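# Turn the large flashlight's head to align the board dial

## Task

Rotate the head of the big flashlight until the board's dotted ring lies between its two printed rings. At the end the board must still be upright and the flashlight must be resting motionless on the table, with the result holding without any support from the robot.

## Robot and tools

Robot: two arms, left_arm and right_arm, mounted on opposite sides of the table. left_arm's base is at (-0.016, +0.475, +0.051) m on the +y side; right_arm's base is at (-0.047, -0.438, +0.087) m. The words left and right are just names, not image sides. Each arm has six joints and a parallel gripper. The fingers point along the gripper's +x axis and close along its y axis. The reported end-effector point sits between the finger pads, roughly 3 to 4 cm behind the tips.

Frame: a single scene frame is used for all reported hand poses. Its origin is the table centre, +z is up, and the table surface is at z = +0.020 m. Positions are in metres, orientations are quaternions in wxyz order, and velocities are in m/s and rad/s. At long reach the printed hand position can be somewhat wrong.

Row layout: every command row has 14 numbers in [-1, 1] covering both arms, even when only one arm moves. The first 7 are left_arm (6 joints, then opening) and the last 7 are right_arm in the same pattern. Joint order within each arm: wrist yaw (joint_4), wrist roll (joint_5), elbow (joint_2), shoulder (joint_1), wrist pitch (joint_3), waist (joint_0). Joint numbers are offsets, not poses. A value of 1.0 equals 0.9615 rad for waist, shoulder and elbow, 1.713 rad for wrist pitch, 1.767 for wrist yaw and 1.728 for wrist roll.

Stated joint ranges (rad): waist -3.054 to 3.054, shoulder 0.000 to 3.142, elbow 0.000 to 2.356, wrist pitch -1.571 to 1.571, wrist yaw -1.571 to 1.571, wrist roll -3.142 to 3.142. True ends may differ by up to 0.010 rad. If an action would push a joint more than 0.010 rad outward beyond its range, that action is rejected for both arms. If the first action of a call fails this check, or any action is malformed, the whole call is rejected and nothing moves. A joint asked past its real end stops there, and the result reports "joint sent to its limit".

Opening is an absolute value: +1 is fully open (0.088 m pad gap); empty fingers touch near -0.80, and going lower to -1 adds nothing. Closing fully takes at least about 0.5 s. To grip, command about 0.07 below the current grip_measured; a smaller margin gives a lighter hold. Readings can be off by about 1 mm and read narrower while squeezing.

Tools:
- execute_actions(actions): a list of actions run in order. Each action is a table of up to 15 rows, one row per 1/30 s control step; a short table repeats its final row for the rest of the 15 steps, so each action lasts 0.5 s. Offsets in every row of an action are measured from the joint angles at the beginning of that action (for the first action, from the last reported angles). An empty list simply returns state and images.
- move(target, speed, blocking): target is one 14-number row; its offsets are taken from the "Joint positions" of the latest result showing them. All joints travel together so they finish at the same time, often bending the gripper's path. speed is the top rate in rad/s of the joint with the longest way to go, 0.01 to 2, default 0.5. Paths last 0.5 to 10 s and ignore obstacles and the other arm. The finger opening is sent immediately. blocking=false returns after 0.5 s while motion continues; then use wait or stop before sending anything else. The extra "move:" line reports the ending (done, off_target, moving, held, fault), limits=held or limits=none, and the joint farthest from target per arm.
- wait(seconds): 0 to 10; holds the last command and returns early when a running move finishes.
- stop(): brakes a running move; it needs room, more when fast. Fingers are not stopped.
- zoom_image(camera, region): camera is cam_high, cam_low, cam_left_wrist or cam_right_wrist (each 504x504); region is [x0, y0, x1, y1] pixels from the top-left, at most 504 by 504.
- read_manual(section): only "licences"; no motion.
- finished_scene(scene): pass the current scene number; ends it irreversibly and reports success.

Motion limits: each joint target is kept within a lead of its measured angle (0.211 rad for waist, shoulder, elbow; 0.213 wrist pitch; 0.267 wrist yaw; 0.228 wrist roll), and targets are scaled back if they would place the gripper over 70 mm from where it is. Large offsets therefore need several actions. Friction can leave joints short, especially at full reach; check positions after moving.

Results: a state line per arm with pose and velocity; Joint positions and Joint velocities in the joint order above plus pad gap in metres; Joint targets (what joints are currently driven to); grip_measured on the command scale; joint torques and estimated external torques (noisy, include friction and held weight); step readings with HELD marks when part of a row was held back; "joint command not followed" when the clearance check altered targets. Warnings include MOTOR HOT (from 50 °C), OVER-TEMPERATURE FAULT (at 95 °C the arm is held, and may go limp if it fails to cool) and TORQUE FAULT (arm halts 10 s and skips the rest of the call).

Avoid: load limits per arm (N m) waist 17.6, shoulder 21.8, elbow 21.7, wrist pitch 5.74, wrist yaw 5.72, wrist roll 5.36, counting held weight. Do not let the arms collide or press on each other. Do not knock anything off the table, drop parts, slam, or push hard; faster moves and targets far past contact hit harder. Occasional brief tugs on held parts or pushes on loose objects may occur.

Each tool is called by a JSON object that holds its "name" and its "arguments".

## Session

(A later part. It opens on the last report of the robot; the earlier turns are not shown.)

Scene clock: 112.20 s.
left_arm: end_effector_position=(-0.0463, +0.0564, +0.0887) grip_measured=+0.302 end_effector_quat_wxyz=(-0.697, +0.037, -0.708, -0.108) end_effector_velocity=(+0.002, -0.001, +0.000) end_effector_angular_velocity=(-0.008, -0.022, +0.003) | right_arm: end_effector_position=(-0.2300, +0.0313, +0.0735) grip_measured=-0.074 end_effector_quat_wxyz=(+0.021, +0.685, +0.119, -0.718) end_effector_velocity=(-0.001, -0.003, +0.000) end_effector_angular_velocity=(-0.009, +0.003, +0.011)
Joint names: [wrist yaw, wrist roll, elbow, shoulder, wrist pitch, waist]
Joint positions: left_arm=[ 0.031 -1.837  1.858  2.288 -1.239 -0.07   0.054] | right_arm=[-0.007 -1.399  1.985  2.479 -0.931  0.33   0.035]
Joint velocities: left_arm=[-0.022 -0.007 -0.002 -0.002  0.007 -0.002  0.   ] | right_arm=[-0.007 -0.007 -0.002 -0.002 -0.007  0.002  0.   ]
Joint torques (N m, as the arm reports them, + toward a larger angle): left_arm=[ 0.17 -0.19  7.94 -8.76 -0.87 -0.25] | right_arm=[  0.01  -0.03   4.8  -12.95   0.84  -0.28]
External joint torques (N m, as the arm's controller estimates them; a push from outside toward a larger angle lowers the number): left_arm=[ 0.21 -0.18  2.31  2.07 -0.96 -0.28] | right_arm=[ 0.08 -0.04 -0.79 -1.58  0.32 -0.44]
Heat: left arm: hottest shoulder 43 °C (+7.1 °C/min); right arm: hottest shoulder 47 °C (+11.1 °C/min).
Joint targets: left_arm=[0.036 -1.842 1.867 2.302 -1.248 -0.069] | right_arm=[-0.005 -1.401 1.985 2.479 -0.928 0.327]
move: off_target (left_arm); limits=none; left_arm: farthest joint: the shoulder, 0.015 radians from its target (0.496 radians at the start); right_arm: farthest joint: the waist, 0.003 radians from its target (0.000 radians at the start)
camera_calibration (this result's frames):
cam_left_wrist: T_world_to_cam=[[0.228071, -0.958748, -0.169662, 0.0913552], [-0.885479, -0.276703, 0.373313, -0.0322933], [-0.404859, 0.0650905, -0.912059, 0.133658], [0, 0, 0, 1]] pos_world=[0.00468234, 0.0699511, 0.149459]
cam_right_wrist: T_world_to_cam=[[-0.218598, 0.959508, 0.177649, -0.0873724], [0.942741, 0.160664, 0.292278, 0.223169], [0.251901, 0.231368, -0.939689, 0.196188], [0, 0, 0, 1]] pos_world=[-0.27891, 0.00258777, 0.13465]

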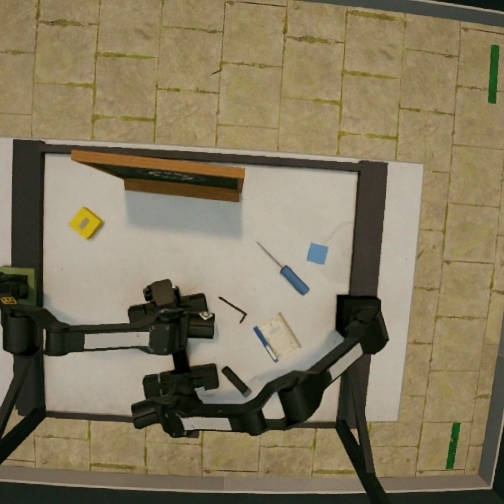

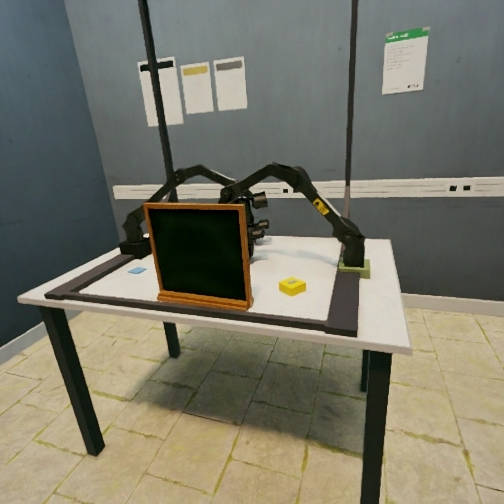

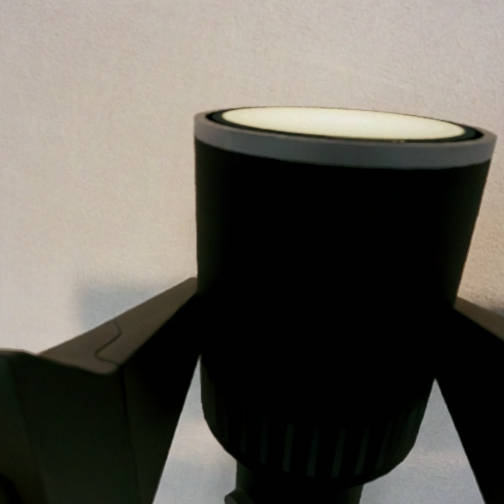

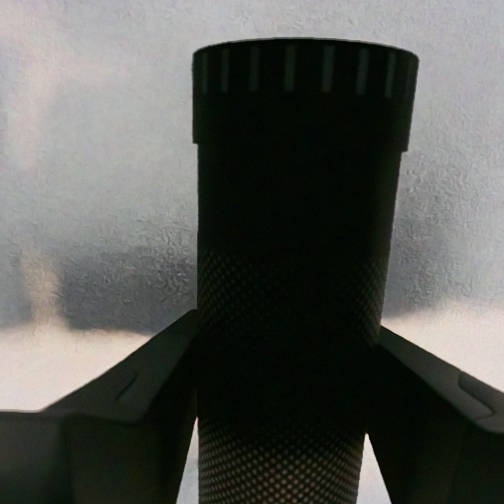

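{"name": "execute_actions", "arguments": {"actions": [[[0,0,0,0,0,0,0.8,0,0,0,0,0,0,-0.2]]]}}

{"name": "move", "arguments": {"target": [-0.062,0,-0.61,-0.32,0.4,-0.046,0.8,0,0,0,0,0,0,-0.2], "speed": 0.7}}

{"name": "execute_actions", "arguments": {"actions": [[[0,0,0,0,0,0,0.2,0,0,0,0,0,0,-0.2]],[[0,0,0,0,0,0,0.2,0,0,0,0,0,0,-0.2]]]}}

{"name": "move", "arguments": {"target": [0.062,0,0.61,0.335,-0.4,0.046,0.2,0,0,0,0,0,0,-0.2], "speed": 0.5}}

{"name": "execute_actions", "arguments": {"actions": [[[0,0,0,0,0,0,1,0,0,0,0,0,0,-0.2]]]}}

{"name": "zoom_image", "arguments": {"camera": "cam_high", "region": [130, 160, 220, 195]}}

Scene clock: 117.27 s.
left_arm: end_effector_position=(-0.0462, +0.0569, +0.0887) grip_measured=+0.788 end_effector_quat_wxyz=(-0.697, +0.036, -0.707, -0.109) end_effector_velocity=(-0.002, +0.005, +0.003) end_effector_angular_velocity=(+0.018, +0.004, +0.020) | right_arm: end_effector_position=(-0.2300, +0.0314, +0.0735) grip_measured=-0.074 end_effector_quat_wxyz=(+0.021, +0.686, +0.119, -0.718) end_effector_velocity=(-0.001, -0.003, -0.002) end_effector_angular_velocity=(-0.019, +0.015, +0.008)
Joint names: [wrist yaw, wrist roll, elbow, shoulder, wrist pitch, waist]
Joint positions: left_arm=[ 0.031 -1.837  1.858  2.288 -1.241 -0.07   0.078] | right_arm=[-0.007 -1.399  1.985  2.479 -0.931  0.33   0.035]
Joint velocities: left_arm=[ 0.007 -0.022 -0.002 -0.007 -0.022 -0.002  0.004] | right_arm=[-0.022 -0.007 -0.002  0.002 -0.007 -0.002 -0.   ]
Joint torques (N m, as the arm reports them, + toward a larger angle): left_arm=[ -0.04  -0.03   6.76 -10.41  -0.04   0.1 ] | right_arm=[ -0.08   0.02   4.79 -12.94   0.59   0.01]
External joint torques (N m, as the arm's controller estimates them; a push from outside toward a larger angle lowers the number): left_arm=[-0.01 -0.03  1.17  0.41 -0.11  0.11] | right_arm=[-0.02  0.01 -0.77 -1.66  0.08  0.01]
Heat: left arm: hottest shoulder 43 °C (+7.0 °C/min); right arm: hottest shoulder 48 °C (+11.1 °C/min).
Joint targets: left_arm=[0.031 -1.837 1.858 2.288 -1.238 -0.070] | right_arm=[-0.007 -1.399 1.985 2.479 -0.931 0.330]
Step readings (joint positions):
0: left_arm=[0.031 -1.837 1.858 2.288 -1.239 -0.070] | right_arm=[-0.007 -1.399 1.985 2.479 -0.931 0.330]
1: left_arm=[0.031 -1.837 1.858 2.288 -1.239 -0.070] | right_arm=[-0.007 -1.399 1.985 2.479 -0.931 0.330]
2: left_arm=[0.031 -1.837 1.858 2.288 -1.241 -0.070] | right_arm=[-0.007 -1.399 1.985 2.479 -0.931 0.330]
4: left_arm=[0.031 -1.837 1.858 2.288 -1.242 -0.070] | right_arm=[-0.007 -1.399 1.985 2.479 -0.931 0.330]
8: left_arm=[0.031 -1.837 1.858 2.288 -1.242 -0.070] | right_arm=[-0.007 -1.399 1.985 2.479 -0.931 0.330]
15: Joint positions above
camera_calibration (this result's frames):
cam_left_wrist: T_world_to_cam=[[0.228099, -0.958293, -0.17218, 0.0920274], [-0.88554, -0.277697, 0.372429, -0.0319915], [-0.40471, 0.0675212, -0.911949, 0.133489], [0, 0, 0, 1]] pos_world=[0.00470327, 0.0702918, 0.149495]
cam_right_wrist: T_world_to_cam=[[-0.218583, 0.959433, 0.178074, -0.0874883], [0.942687, 0.160468, 0.292559, 0.223101], [0.252115, 0.231817, -0.939521, 0.196193], [0, 0, 0, 1]] pos_world=[-0.278901, 0.00265796, 0.134637]

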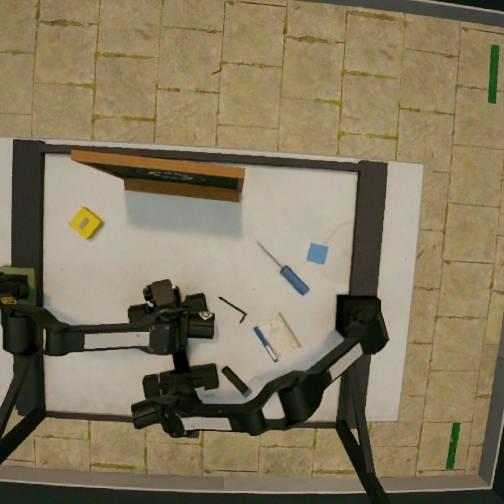

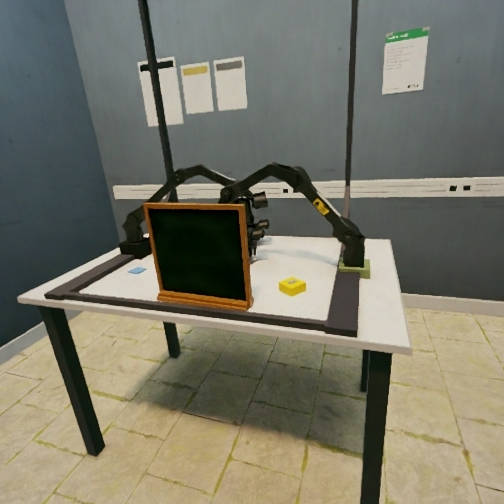

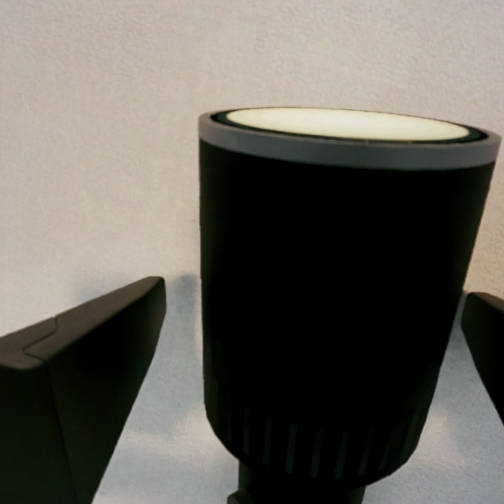

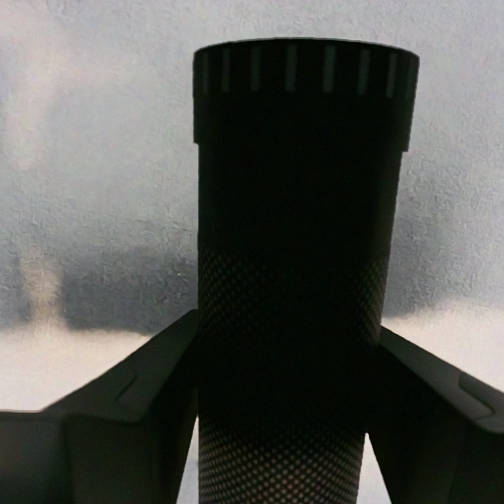

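Scene clock: 118.97 s.
left_arm: end_effector_position=(-0.0483, +0.0564, +0.0785) grip_measured=+0.798 end_effector_quat_wxyz=(-0.700, +0.174, -0.691, +0.053) end_effector_velocity=(+0.000, +0.001, -0.003) end_effector_angular_velocity=(+0.003, +0.009, +0.007) | right_arm: end_effector_position=(-0.2300, +0.0314, +0.0735) grip_measured=-0.074 end_effector_quat_wxyz=(+0.021, +0.686, +0.119, -0.718) end_effector_velocity=(-0.003, +0.000, +0.001) end_effector_angular_velocity=(+0.005, +0.008, +0.011)
Joint names: [wrist yaw, wrist roll, elbow, shoulder, wrist pitch, waist]
Joint positions: left_arm=[-0.072 -1.837  1.288  1.983 -0.561 -0.112  0.078] | right_arm=[-0.007 -1.399  1.985  2.479 -0.931  0.33   0.035]
Joint velocities: left_arm=[ 0.007 -0.007 -0.007  0.002  0.007  0.002 -0.   ] | right_arm=[-0.007 -0.007 -0.002 -0.002  0.007  0.002 -0.   ]
Joint torques (N m, as the arm reports them, + toward a larger angle): left_arm=[-0.29 -0.03  4.85 -8.93  0.88 -0.16] | right_arm=[ -0.08   0.02   4.81 -12.95   0.61   0.02]
External joint torques (N m, as the arm's controller estimates them; a push from outside toward a larger angle lowers the number): left_arm=[-0.19 -0.05 -0.93 -0.04  0.09 -0.2 ] | right_arm=[-0.01  0.01 -0.81 -1.57  0.08 -0.06]
Heat: left arm: hottest shoulder 44 °C (+8.1 °C/min); right arm: hottest shoulder 48 °C (+11.1 °C/min).
Joint targets: left_arm=[-0.079 -1.837 1.272 1.981 -0.556 -0.114] | right_arm=[-0.007 -1.399 1.985 2.479 -0.931 0.330]
move: off_target (left_arm); limits=none; left_arm: farthest joint: the elbow, 0.017 radians from its target (0.587 radians at the start); right_arm: farthest joint: the waist, 0.000 radians from its target (0.000 radians at the start)
camera_calibration (this result's frames):
cam_left_wrist: T_world_to_cam=[[0.196144, -0.947724, 0.251687, 0.0548506], [-0.917758, -0.0870373, 0.387485, -0.0436928], [-0.345323, -0.306991, -0.886853, 0.145355], [0, 0, 0, 1]] pos_world=[-0.000663715, 0.092803, 0.132034]
cam_right_wrist: T_world_to_cam=[[-0.218583, 0.959433, 0.178074, -0.0874883], [0.942687, 0.160468, 0.292559, 0.223101], [0.252115, 0.231817, -0.939521, 0.196193], [0, 0, 0, 1]] pos_world=[-0.278901, 0.00265796, 0.134637]

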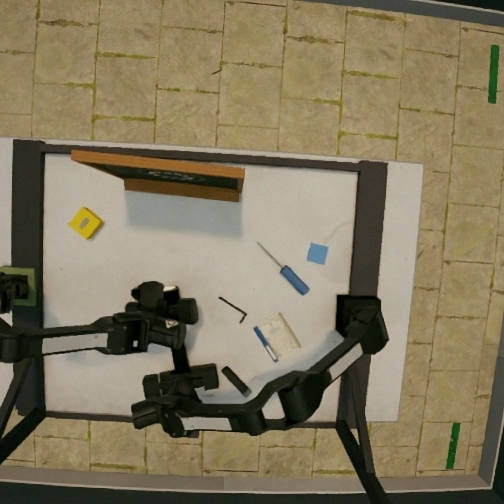

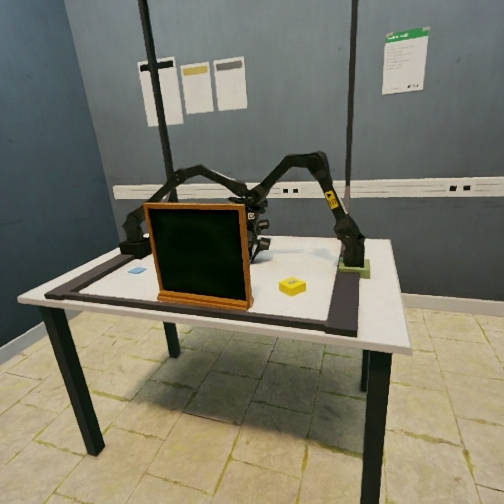

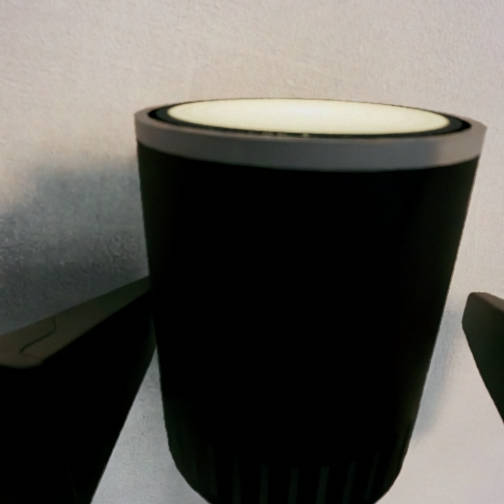

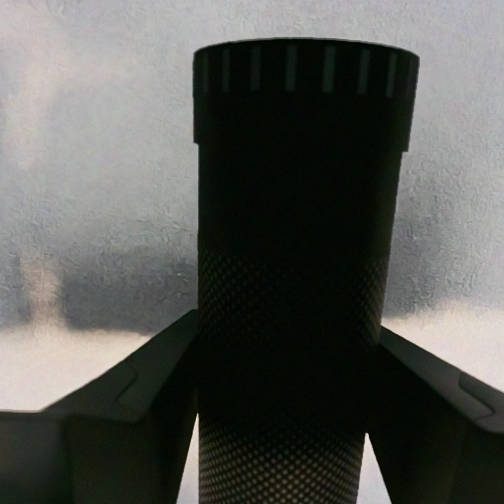

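Scene clock: 119.97 s.
left_arm: end_effector_position=(-0.0485, +0.0581, +0.0779) grip_measured=+0.289 end_effector_quat_wxyz=(-0.701, +0.171, -0.691, +0.051) end_effector_velocity=(+0.003, +0.005, -0.001) end_effector_angular_velocity=(+0.021, -0.007, +0.012) | right_arm: end_effector_position=(-0.2298, +0.0307, +0.0734) grip_measured=-0.074 end_effector_quat_wxyz=(+0.019, +0.686, +0.115, -0.718) end_effector_velocity=(-0.000, +0.001, +0.001) end_effector_angular_velocity=(+0.005, +0.008, +0.006)
Joint names: [wrist yaw, wrist roll, elbow, shoulder, wrist pitch, waist]
Joint positions: left_arm=[-0.072 -1.837  1.288  1.983 -0.569 -0.113  0.053] | right_arm=[-0.007 -1.391  1.985  2.479 -0.934  0.33   0.035]
Joint velocities: left_arm=[-0.007 -0.007 -0.002 -0.002 -0.022  0.002 -0.   ] | right_arm=[-0.007 -0.007 -0.002 -0.002  0.007 -0.002 -0.   ]
Joint torques (N m, as the arm reports them, + toward a larger angle): left_arm=[-0.08  0.03  7.1  -8.7   0.66 -0.14] | right_arm=[ -0.07  -0.05   4.79 -12.94   0.62   0.02]
External joint torques (N m, as the arm's controller estimates them; a push from outside toward a larger angle lowers the number): left_arm=[ 0.02  0.01  1.24  0.35 -0.13 -0.19] | right_arm=[-0.01 -0.06 -0.81 -1.59  0.09  0.04]
External joint torques at the end of the 1st action: left_arm=[0.05 0.02 1.11 0.4  0.21 0.09] | right_arm=[ 0.01 -0.16 -0.83 -1.55  0.3  -0.09]
Heat: left arm: hottest shoulder 44 °C (+8.1 °C/min); right arm: hottest shoulder 48 °C (+11.1 °C/min).
Joint targets: left_arm=[-0.072 -1.837 1.288 1.983 -0.567 -0.113] | right_arm=[-0.007 -1.393 1.985 2.479 -0.933 0.330]
Step readings (joint positions; steps 1 to 15: 1st action; 16 to 30: 2nd action):
0: left_arm=[-0.072 -1.837 1.288 1.983 -0.561 -0.112] | right_arm=[-0.007 -1.399 1.985 2.479 -0.931 0.330]
1: left_arm=[-0.072 -1.837 1.288 1.983 -0.560 -0.112] | right_arm=[-0.007 -1.399 1.985 2.479 -0.931 0.330]
2: left_arm=[-0.072 -1.837 1.288 1.983 -0.560 -0.112] | right_arm=[-0.007 -1.399 1.985 2.479 -0.931 0.330]
4: left_arm=[-0.072 -1.837 1.288 1.983 -0.564 -0.113] | right_arm=[-0.007 -1.397 1.985 2.479 -0.932 0.330]
8: left_arm=[-0.072 -1.837 1.288 1.983 -0.567 -0.113] | right_arm=[-0.007 -1.393 1.985 2.479 -0.933 0.330]
15: left_arm=[-0.072 -1.837 1.288 1.983 -0.567 -0.113] | right_arm=[-0.007 -1.393 1.985 2.479 -0.933 0.330]
16: left_arm=[-0.072 -1.837 1.288 1.983 -0.568 -0.113] | right_arm=[-0.007 -1.393 1.985 2.479 -0.933 0.330]
17: left_arm=[-0.072 -1.837 1.288 1.983 -0.568 -0.113] | right_arm=[-0.007 -1.392 1.985 2.479 -0.933 0.330]
19: left_arm=[-0.072 -1.837 1.288 1.983 -0.568 -0.113] | right_arm=[-0.007 -1.391 1.985 2.479 -0.934 0.330]
23: left_arm=[-0.072 -1.837 1.288 1.983 -0.568 -0.113] | right_arm=[-0.007 -1.391 1.985 2.479 -0.934 0.330]
30: Joint positions above
camera_calibration (this result's frames):
cam_left_wrist: T_world_to_cam=[[0.195214, -0.949849, 0.24429, 0.0572581], [-0.918146, -0.0894186, 0.386021, -0.0432411], [-0.344818, -0.29965, -0.889556, 0.145154], [0, 0, 0, 1]] pos_world=[-0.000827721, 0.0940153, 0.131827]
cam_right_wrist: T_world_to_cam=[[-0.210595, 0.961816, 0.174812, -0.08482], [0.944087, 0.1537, 0.291679, 0.22365], [0.253673, 0.226464, -0.940406, 0.196791], [0, 0, 0, 1]] pos_world=[-0.278929, 0.00264011, 0.134657]

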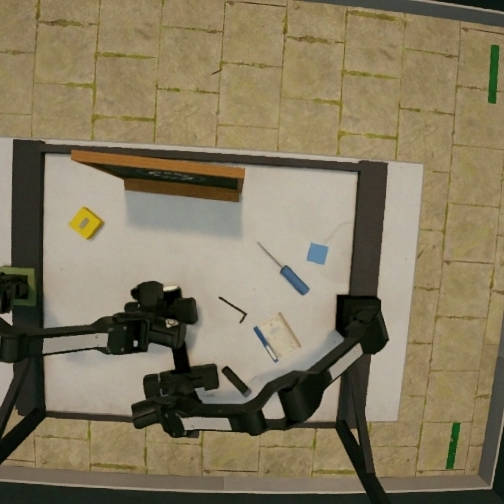

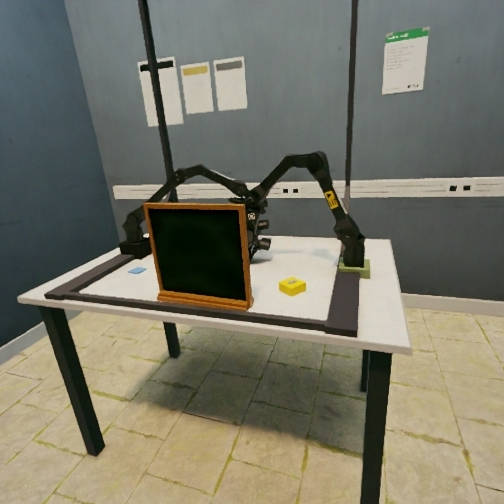

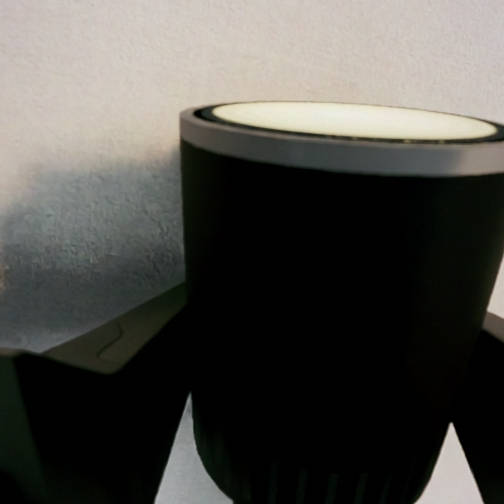

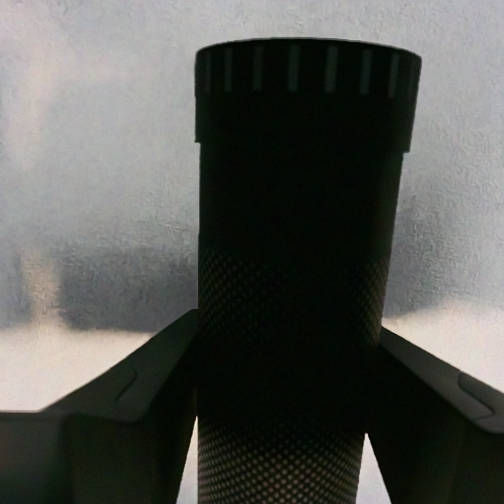

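Scene clock: 122.00 s.
left_arm: end_effector_position=(-0.0476, +0.0574, +0.0836) grip_measured=+0.289 end_effector_quat_wxyz=(-0.698, +0.031, -0.706, -0.112) end_effector_velocity=(+0.000, +0.004, +0.002) end_effector_angular_velocity=(+0.017, -0.009, +0.004) | right_arm: end_effector_position=(-0.2294, +0.0315, +0.0735) grip_measured=-0.074 end_effector_quat_wxyz=(+0.019, +0.687, +0.118, -0.716) end_effector_velocity=(-0.001, -0.003, +0.000) end_effector_angular_velocity=(-0.014, +0.017, +0.008)
Joint names: [wrist yaw, wrist roll, elbow, shoulder, wrist pitch, waist]
Joint positions: left_arm=[ 0.031 -1.838  1.859  2.302 -1.24  -0.074  0.053] | right_arm=[-0.002 -1.395  1.985  2.479 -0.931  0.33   0.035]
Joint velocities: left_arm=[-0.007 -0.007  0.002 -0.002 -0.022 -0.002 -0.   ] | right_arm=[-0.022 -0.007 -0.002 -0.002 -0.007 -0.002 -0.   ]
Joint torques (N m, as the arm reports them, + toward a larger angle): left_arm=[  0.19   0.02   8.72 -10.06  -1.23   0.48] | right_arm=[ -0.23   0.13   4.8  -12.95   0.42  -0.01]
External joint torques (N m, as the arm's controller estimates them; a push from outside toward a larger angle lowers the number): left_arm=[ 0.22  0.02  3.18  0.76 -1.28  0.48] | right_arm=[-0.18  0.12 -0.77 -1.6  -0.08  0.07]
Heat: left arm: hottest shoulder 44 °C (+7.1 °C/min); right arm: hottest shoulder 48 °C (+11.1 °C/min).
Joint targets: left_arm=[0.037 -1.837 1.875 2.305 -1.254 -0.069] | right_arm=[-0.008 -1.391 1.985 2.479 -0.933 0.330]
move: off_target (left_arm); limits=none; left_arm: farthest joint: the elbow, 0.015 radians from its target (0.586 radians at the start); right_arm: farthest joint: the wrist yaw, 0.005 radians from its target (0.000 radians at the start)
camera_calibration (this result's frames):
cam_left_wrist: T_world_to_cam=[[0.226074, -0.956865, -0.182483, 0.0925824], [-0.886635, -0.279718, 0.368289, -0.0307542], [-0.403447, 0.0785354, -0.911627, 0.127658], [0, 0, 0, 1]] pos_world=[0.00330492, 0.0699607, 0.144597]
cam_right_wrist: T_world_to_cam=[[-0.215022, 0.960184, 0.178362, -0.0867211], [0.942079, 0.155796, 0.297011, 0.222197], [0.257397, 0.231895, -0.938068, 0.197096], [0, 0, 0, 1]] pos_world=[-0.278706, 0.00294539, 0.134362]

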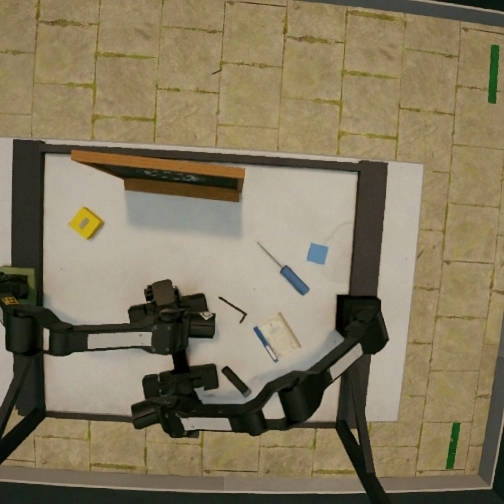

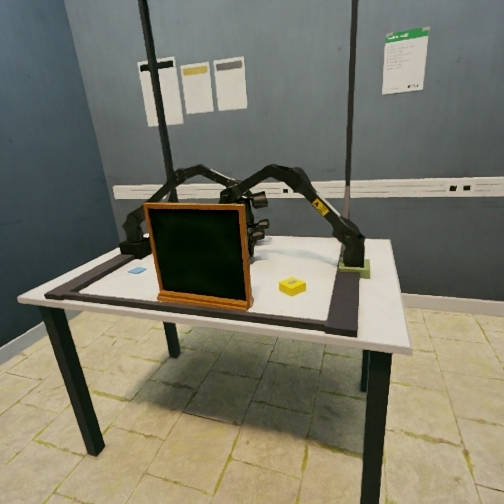

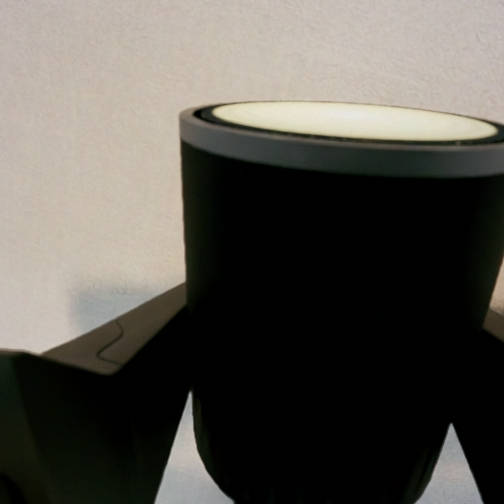

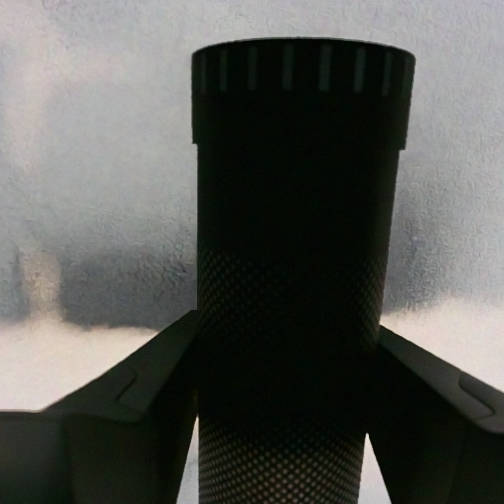

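Scene clock: 122.50 s.
left_arm: end_effector_position=(-0.0475, +0.0579, +0.0838) grip_measured=+0.969 end_effector_quat_wxyz=(-0.698, +0.031, -0.706, -0.113) end_effector_velocity=(-0.002, -0.001, +0.000) end_effector_angular_velocity=(-0.007, +0.007, +0.006) | right_arm: end_effector_position=(-0.2295, +0.0316, +0.0735) grip_measured=-0.075 end_effector_quat_wxyz=(+0.019, +0.687, +0.118, -0.716) end_effector_velocity=(+0.001, -0.002, +0.000) end_effector_angular_velocity=(-0.009, +0.003, +0.006)
Joint names: [wrist yaw, wrist roll, elbow, shoulder, wrist pitch, waist]
Joint positions: left_arm=[ 0.031 -1.838  1.859  2.301 -1.243 -0.074  0.086] | right_arm=[-0.002 -1.396  1.985  2.479 -0.93   0.33   0.035]
Joint velocities: left_arm=[ 0.007 -0.007 -0.002 -0.002  0.007 -0.002  0.005] | right_arm=[-0.007 -0.007 -0.002 -0.002 -0.007 -0.002 -0.   ]
Joint torques (N m, as the arm reports them, + toward a larger angle): left_arm=[ -0.01  -0.02   6.57 -10.4   -0.05   0.1 ] | right_arm=[ -0.06   0.03   4.8  -12.95   0.55   0.03]
External joint torques (N m, as the arm's controller estimates them; a push from outside toward a larger angle lowers the number): left_arm=[ 0.03 -0.02  1.06  0.36 -0.11  0.03] | right_arm=[ 0.    0.02 -0.79 -1.61  0.03  0.03]
Heat: left arm: hottest shoulder 44 °C (+7.0 °C/min); right arm: hottest shoulder 48 °C (+11.0 °C/min).
Joint targets: left_arm=[0.030 -1.838 1.859 2.301 -1.240 -0.074] | right_arm=[-0.002 -1.395 1.985 2.479 -0.931 0.330]
Step readings (joint positions):
0: left_arm=[0.031 -1.838 1.859 2.302 -1.240 -0.074] | right_arm=[-0.002 -1.395 1.985 2.479 -0.931 0.330]
1: left_arm=[0.031 -1.838 1.859 2.302 -1.241 -0.074] | right_arm=[-0.001 -1.396 1.985 2.479 -0.931 0.330]
2: left_arm=[0.031 -1.838 1.859 2.302 -1.244 -0.074] | right_arm=[-0.002 -1.396 1.985 2.479 -0.930 0.330]
4: left_arm=[0.031 -1.838 1.859 2.301 -1.246 -0.074] | right_arm=[-0.002 -1.396 1.985 2.479 -0.931 0.330]
8: left_arm=[0.031 -1.838 1.859 2.301 -1.245 -0.074] | right_arm=[-0.002 -1.396 1.985 2.479 -0.930 0.330]
15: Joint positions above
camera_calibration (this result's frames):
cam_left_wrist: T_world_to_cam=[[0.226101, -0.956446, -0.184635, 0.0932983], [-0.886689, -0.280558, 0.367518, -0.0305379], [-0.403312, 0.0806175, -0.911505, 0.127703], [0, 0, 0, 1]] pos_world=[0.00333159, 0.070372, 0.144851]
cam_right_wrist: T_world_to_cam=[[-0.215335, 0.959984, 0.179058, -0.0869938], [0.942182, 0.156027, 0.296561, 0.222325], [0.256756, 0.232565, -0.938078, 0.196949], [0, 0, 0, 1]] pos_world=[-0.278772, 0.00302056, 0.134398]

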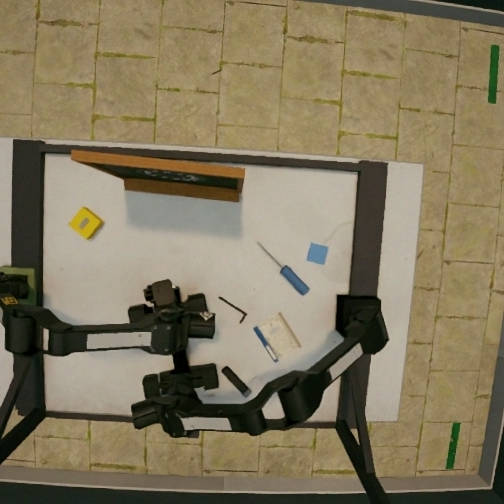

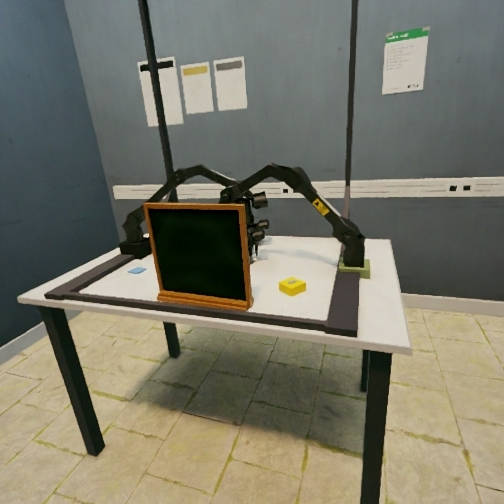

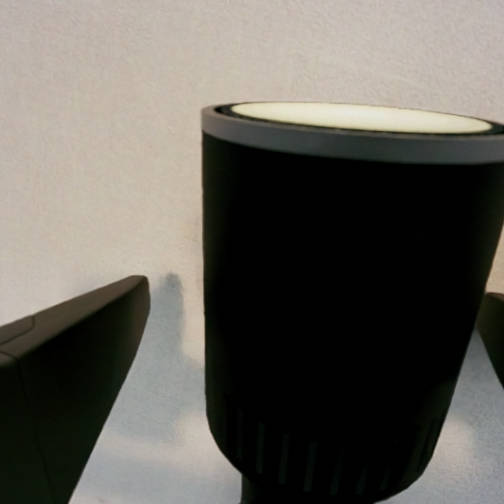

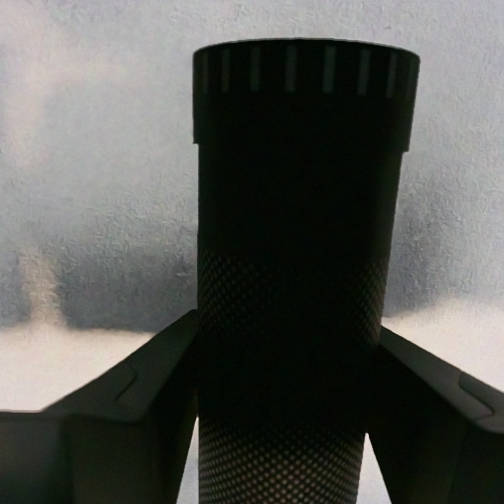

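Region (130, 160, 220, 195) of cam_high's 504x504 image, scaled by 5.600, with more detail than that image has.

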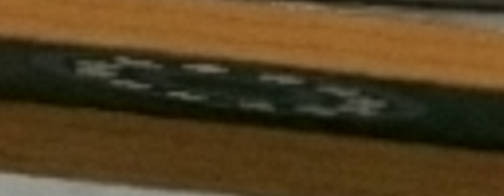

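{"name": "move", "arguments": {"target": [0,0,0,-0.36,0.05,0,1,0,0,0,0,0,0,1]}}

{"name": "move", "arguments": {"target": [0,0.53,-0.65,-0.4,0.65,-0.17,1,0,0,0.1,-0.3,0,0,1], "speed": 1.2}}

{"name": "move", "arguments": {"target": [-0.75,0.53,-0.65,-0.38,0.61,-0.17,1,0,0,0,0,0,0,1], "speed": 1.2}}

Scene clock: 127.33 s.
left_arm: end_effector_position=(-0.0487, +0.0399, +0.2260) grip_measured=+0.981 end_effector_quat_wxyz=(-0.667, +0.175, -0.724, +0.037) end_effector_velocity=(-0.002, -0.003, +0.004) end_effector_angular_velocity=(-0.026, +0.011, +0.002) | right_arm: end_effector_position=(-0.2296, +0.0320, +0.0736) grip_measured=+0.993 end_effector_quat_wxyz=(+0.018, +0.687, +0.119, -0.717) end_effector_velocity=(+0.001, -0.002, +0.000) end_effector_angular_velocity=(-0.009, +0.003, +0.006)
Joint names: [wrist yaw, wrist roll, elbow, shoulder, wrist pitch, waist]
Joint positions: left_arm=[ 0.031 -1.838  1.859  1.96  -1.16  -0.074  0.087] | right_arm=[-0.002 -1.396  1.985  2.479 -0.928  0.33   0.088]
Joint velocities: left_arm=[ 0.007 -0.007 -0.002 -0.007  0.022 -0.002 -0.   ] | right_arm=[-0.007 -0.007 -0.002 -0.002 -0.007 -0.002 -0.   ]
Joint torques (N m, as the arm reports them, + toward a larger angle): left_arm=[-0.01 -0.03  7.7  -9.45  0.69 -0.03] | right_arm=[ -0.07   0.02   4.97 -12.95   0.47   0.04]
External joint torques (N m, as the arm's controller estimates them; a push from outside toward a larger angle lowers the number): left_arm=[ 0.02 -0.05  1.33 -0.11 -0.12 -0.01] | right_arm=[-0.01  0.01 -0.66 -1.56 -0.06  0.04]
Heat: left arm: hottest shoulder 45 °C (+7.2 °C/min); right arm: hottest shoulder 49 °C (+10.2 °C/min).
Joint targets: left_arm=[0.031 -1.838 1.859 1.955 -1.157 -0.074] | right_arm=[-0.002 -1.396 1.985 2.479 -0.930 0.330]
move: done; limits=none; left_arm: farthest joint: the shoulder, 0.005 radians from its target (0.346 radians at the start); right_arm: farthest joint: the wrist pitch, 0.002 radians from its target (0.000 radians at the start)
camera_calibration (this result's frames):
cam_left_wrist: T_world_to_cam=[[0.226569, -0.949241, 0.218193, 0.0112975], [-0.874978, -0.0999507, 0.473734, -0.119504], [-0.427879, -0.298247, -0.853211, 0.259001], [0, 0, 0, 1]] pos_world=[0.00369821, 0.0760259, 0.275131]
cam_right_wrist: T_world_to_cam=[[-0.215211, 0.959664, 0.180913, -0.087503], [0.942387, 0.1555, 0.296188, 0.222479], [0.256109, 0.234233, -0.93784, 0.196736], [0, 0, 0, 1]] pos_world=[-0.278878, 0.00329609, 0.134442]

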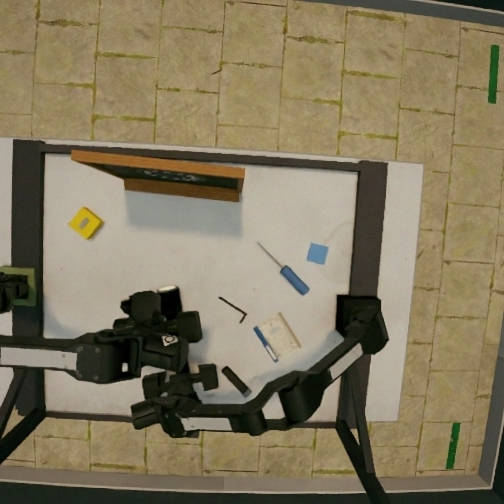

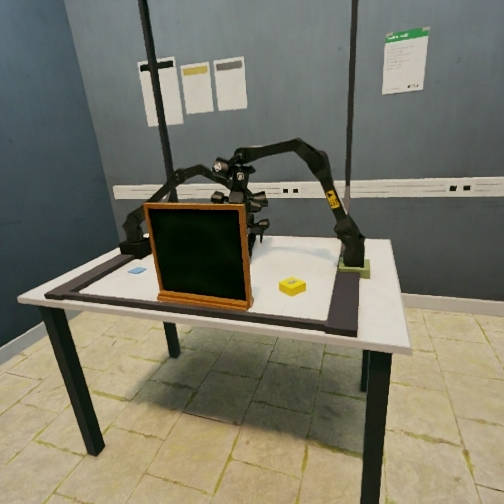

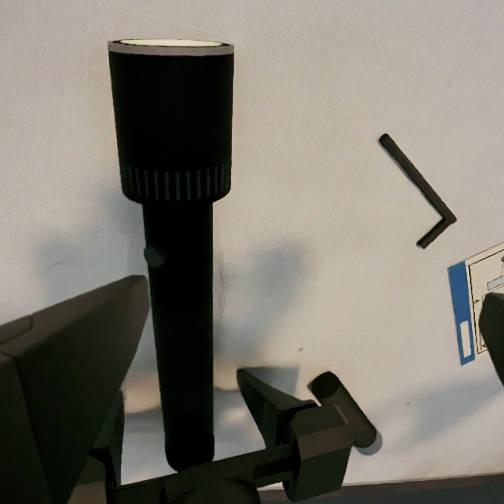

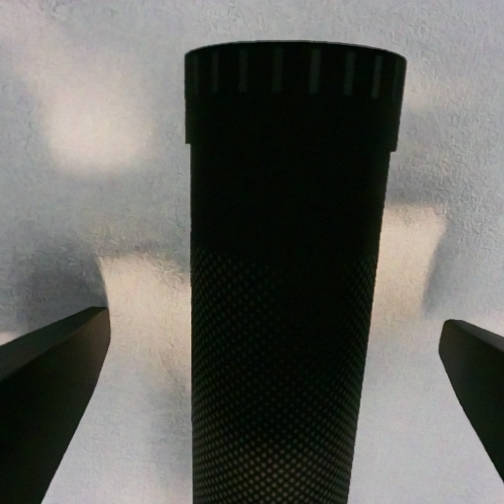

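Scene clock: 129.13 s.
left_arm: end_effector_position=(-0.1269, +0.0113, +0.3148) grip_measured=+0.981 end_effector_quat_wxyz=(+0.602, -0.138, +0.454, -0.642) end_effector_velocity=(-0.002, +0.001, +0.004) end_effector_angular_velocity=(-0.010, +0.012, -0.007) | right_arm: end_effector_position=(-0.2401, +0.0589, +0.2363) grip_measured=+0.993 end_effector_quat_wxyz=(+0.102, -0.634, -0.236, +0.730) end_effector_velocity=(+0.001, -0.001, +0.001) end_effector_angular_velocity=(-0.003, +0.002, +0.008)
Joint names: [wrist yaw, wrist roll, elbow, shoulder, wrist pitch, waist]
Joint positions: left_arm=[ 0.031 -0.926  1.252  1.583 -0.049 -0.234  0.087] | right_arm=[-0.002 -1.396  2.069  2.209 -0.928  0.33   0.088]
Joint velocities: left_arm=[ 0.007 -0.007 -0.002 -0.007  0.007 -0.002  0.   ] | right_arm=[-0.007 -0.007  0.002 -0.002 -0.007 -0.002  0.   ]
Joint torques (N m, as the arm reports them, + toward a larger angle): left_arm=[-0.06  0.15  6.8  -8.24  1.79 -0.14] | right_arm=[ -0.06   0.03   6.74 -14.63   1.23   0.01]
External joint torques (N m, as the arm's controller estimates them; a push from outside toward a larger angle lowers the number): left_arm=[-0.05  0.1  -0.59 -0.76 -0.02 -0.13] | right_arm=[-0.01  0.    0.41 -3.92  0.14  0.06]
Heat: left arm: hottest shoulder 45 °C (+7.1 °C/min); right arm: hottest shoulder 50 °C (+10.1 °C/min). Fold the right arm in close to its base before you think long.
Joint targets: left_arm=[0.031 -0.922 1.234 1.576 -0.046 -0.237] | right_arm=[-0.002 -1.396 2.081 2.191 -0.928 0.330]
MOTOR HOT: a motor of the right arm reached 50 °C. Now the hottest motor of the right arm, the shoulder, reports 50 °C. The temperature limit of the motors' drives, at which the controller stops that arm, is 95 °C. To cool a motor, set the load down, stop pushing, or move to a pose that needs little force.
move: off_target (left_arm, right_arm); limits=none; left_arm: farthest joint: the elbow, 0.018 radians from its target (0.625 radians at the start); right_arm: farthest joint: the shoulder, 0.019 radians from its target (0.289 radians at the start)
camera_calibration (this result's frames):
cam_left_wrist: T_world_to_cam=[[-0.642567, -0.209837, 0.736937, -0.299453], [-0.613163, 0.71758, -0.330319, 0.0441681], [-0.459497, -0.664114, -0.589758, 0.20998], [0, 0, 0, 1]] pos_world=[-0.0688508, 0.0449204, 0.359105]
cam_right_wrist: T_world_to_cam=[[-0.170728, 0.844965, 0.50684, -0.204579], [0.975123, 0.0710882, 0.209955, 0.213143], [0.141374, 0.530077, -0.836082, 0.276685], [0, 0, 0, 1]] pos_world=[-0.281884, 0.011046, 0.29027]

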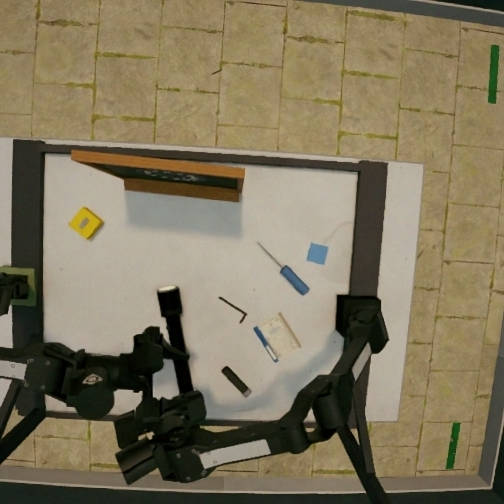

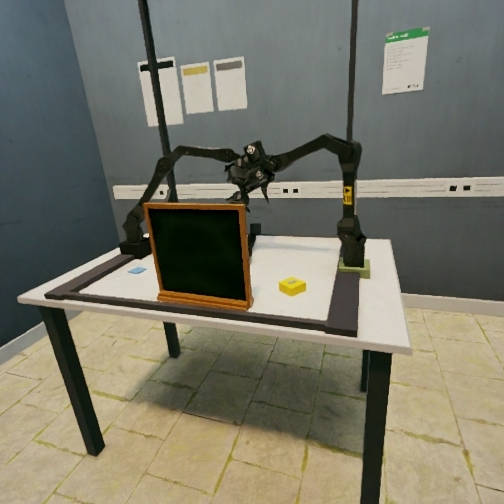

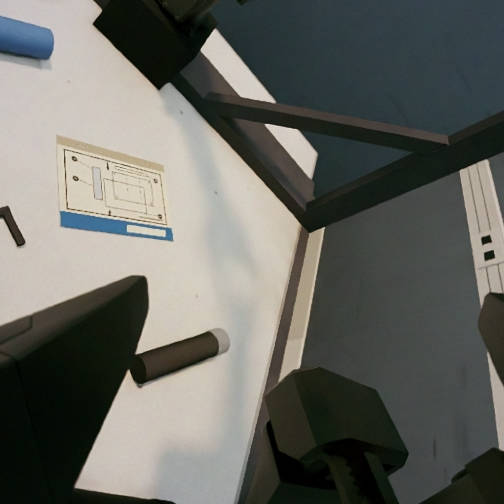

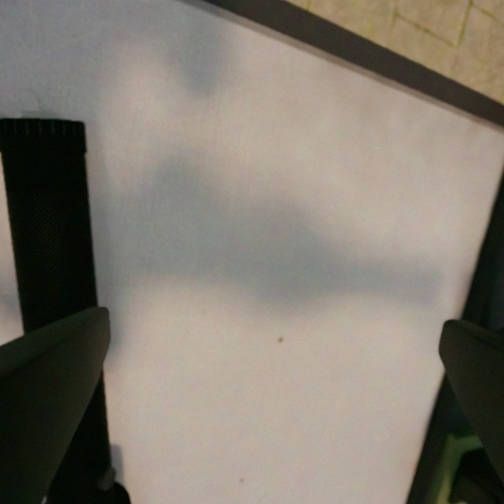

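Scene clock: 131.10 s.
left_arm: end_effector_position=(+0.0170, +0.1725, +0.3626) grip_measured=+0.981 end_effector_quat_wxyz=(+0.923, -0.212, +0.013, -0.321) end_effector_velocity=(-0.001, +0.001, +0.000) end_effector_angular_velocity=(+0.000, +0.001, +0.000) | right_arm: end_effector_position=(-0.2401, +0.0589, +0.2363) grip_measured=+0.993 end_effector_quat_wxyz=(+0.102, -0.634, -0.236, +0.730) end_effector_velocity=(+0.002, +0.002, +0.004) end_effector_angular_velocity=(+0.013, +0.001, +0.015)
Joint names: [wrist yaw, wrist roll, elbow, shoulder, wrist pitch, waist]
Joint positions: left_arm=[-1.289 -0.014  0.643  1.223  0.994 -0.395  0.087] | right_arm=[-0.002 -1.396  2.069  2.209 -0.928  0.33   0.088]
Joint velocities: left_arm=[-0.007  0.007 -0.002 -0.002  0.007 -0.007 -0.   ] | right_arm=[-0.007 -0.022 -0.002 -0.007  0.007 -0.007  0.   ]
Joint torques (N m, as the arm reports them, + toward a larger angle): left_arm=[ 0.09  0.14  5.7  -4.22  1.07 -0.27] | right_arm=[ -0.07   0.03   5.54 -12.26   1.22   0.02]
External joint torques (N m, as the arm's controller estimates them; a push from outside toward a larger angle lowers the number): left_arm=[-0.19  0.1  -0.66 -0.56  0.03 -0.26] | right_arm=[-0.02  0.   -0.8  -1.51  0.14  0.09]
Heat: left arm: hottest shoulder 45 °C (+6.1 °C/min); right arm: hottest shoulder 50 °C (+10.1 °C/min). Fold the right arm in close to its base before you think long.
Joint targets: left_arm=[-1.295 -0.010 0.627 1.218 0.996 -0.398] | right_arm=[-0.002 -1.396 2.069 2.209 -0.928 0.330]
MOTOR HOT: still on. Now the hottest motor of the right arm, the shoulder, reports 50 °C; a drive's own limit is 95 °C.
move: off_target (left_arm); limits=none; left_arm: farthest joint: the elbow, 0.016 radians from its target (0.625 radians at the start); right_arm: farthest joint: the waist, 0.000 radians from its target (0.000 radians at the start)
camera_calibration (this result's frames):
cam_left_wrist: T_world_to_cam=[[-0.526788, -0.732915, 0.430499, -0.00907687], [-0.476796, -0.164493, -0.863486, 0.375719], [0.703676, -0.660135, -0.262798, 0.272346], [0, 0, 0, 1]] pos_world=[-0.0172837, 0.234936, 0.399907]
cam_right_wrist: T_world_to_cam=[[-0.170728, 0.844965, 0.50684, -0.204579], [0.975123, 0.0710882, 0.209955, 0.213143], [0.141374, 0.530077, -0.836082, 0.276685], [0, 0, 0, 1]] pos_world=[-0.281884, 0.011046, 0.29027]

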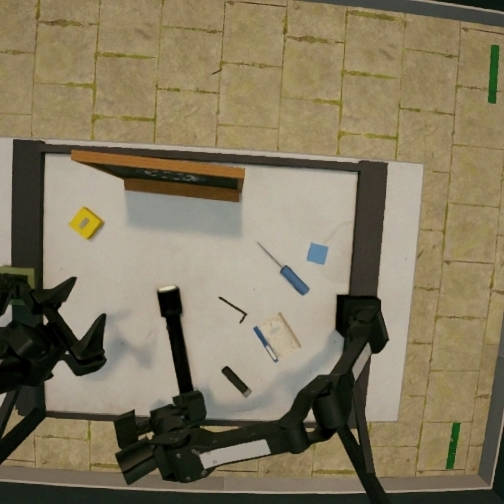

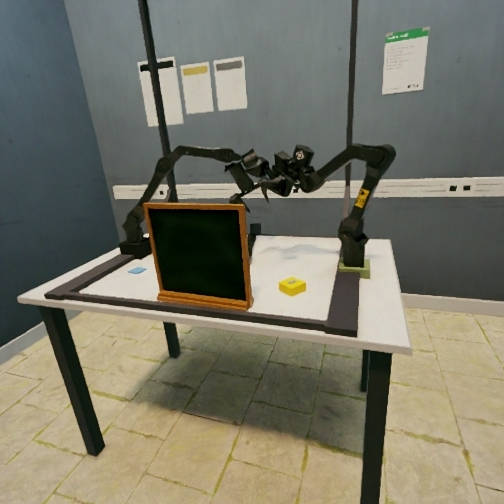

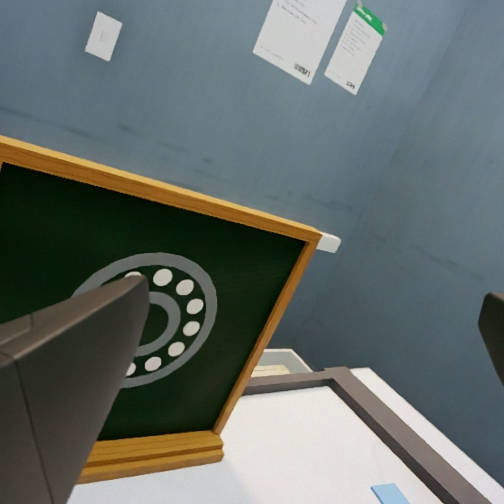

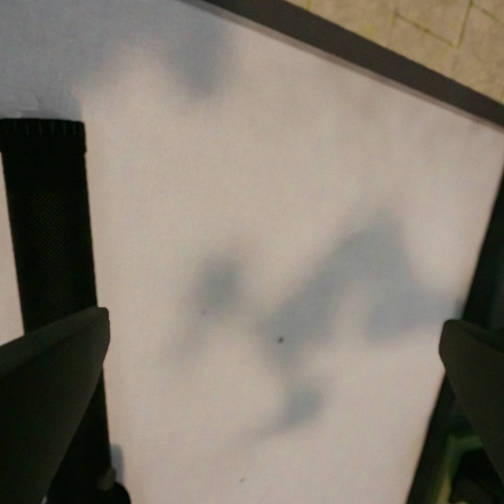

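Between the rings.

{"name": "finished_scene", "arguments": {"scene": 1}}

The scene is finished: the task was done.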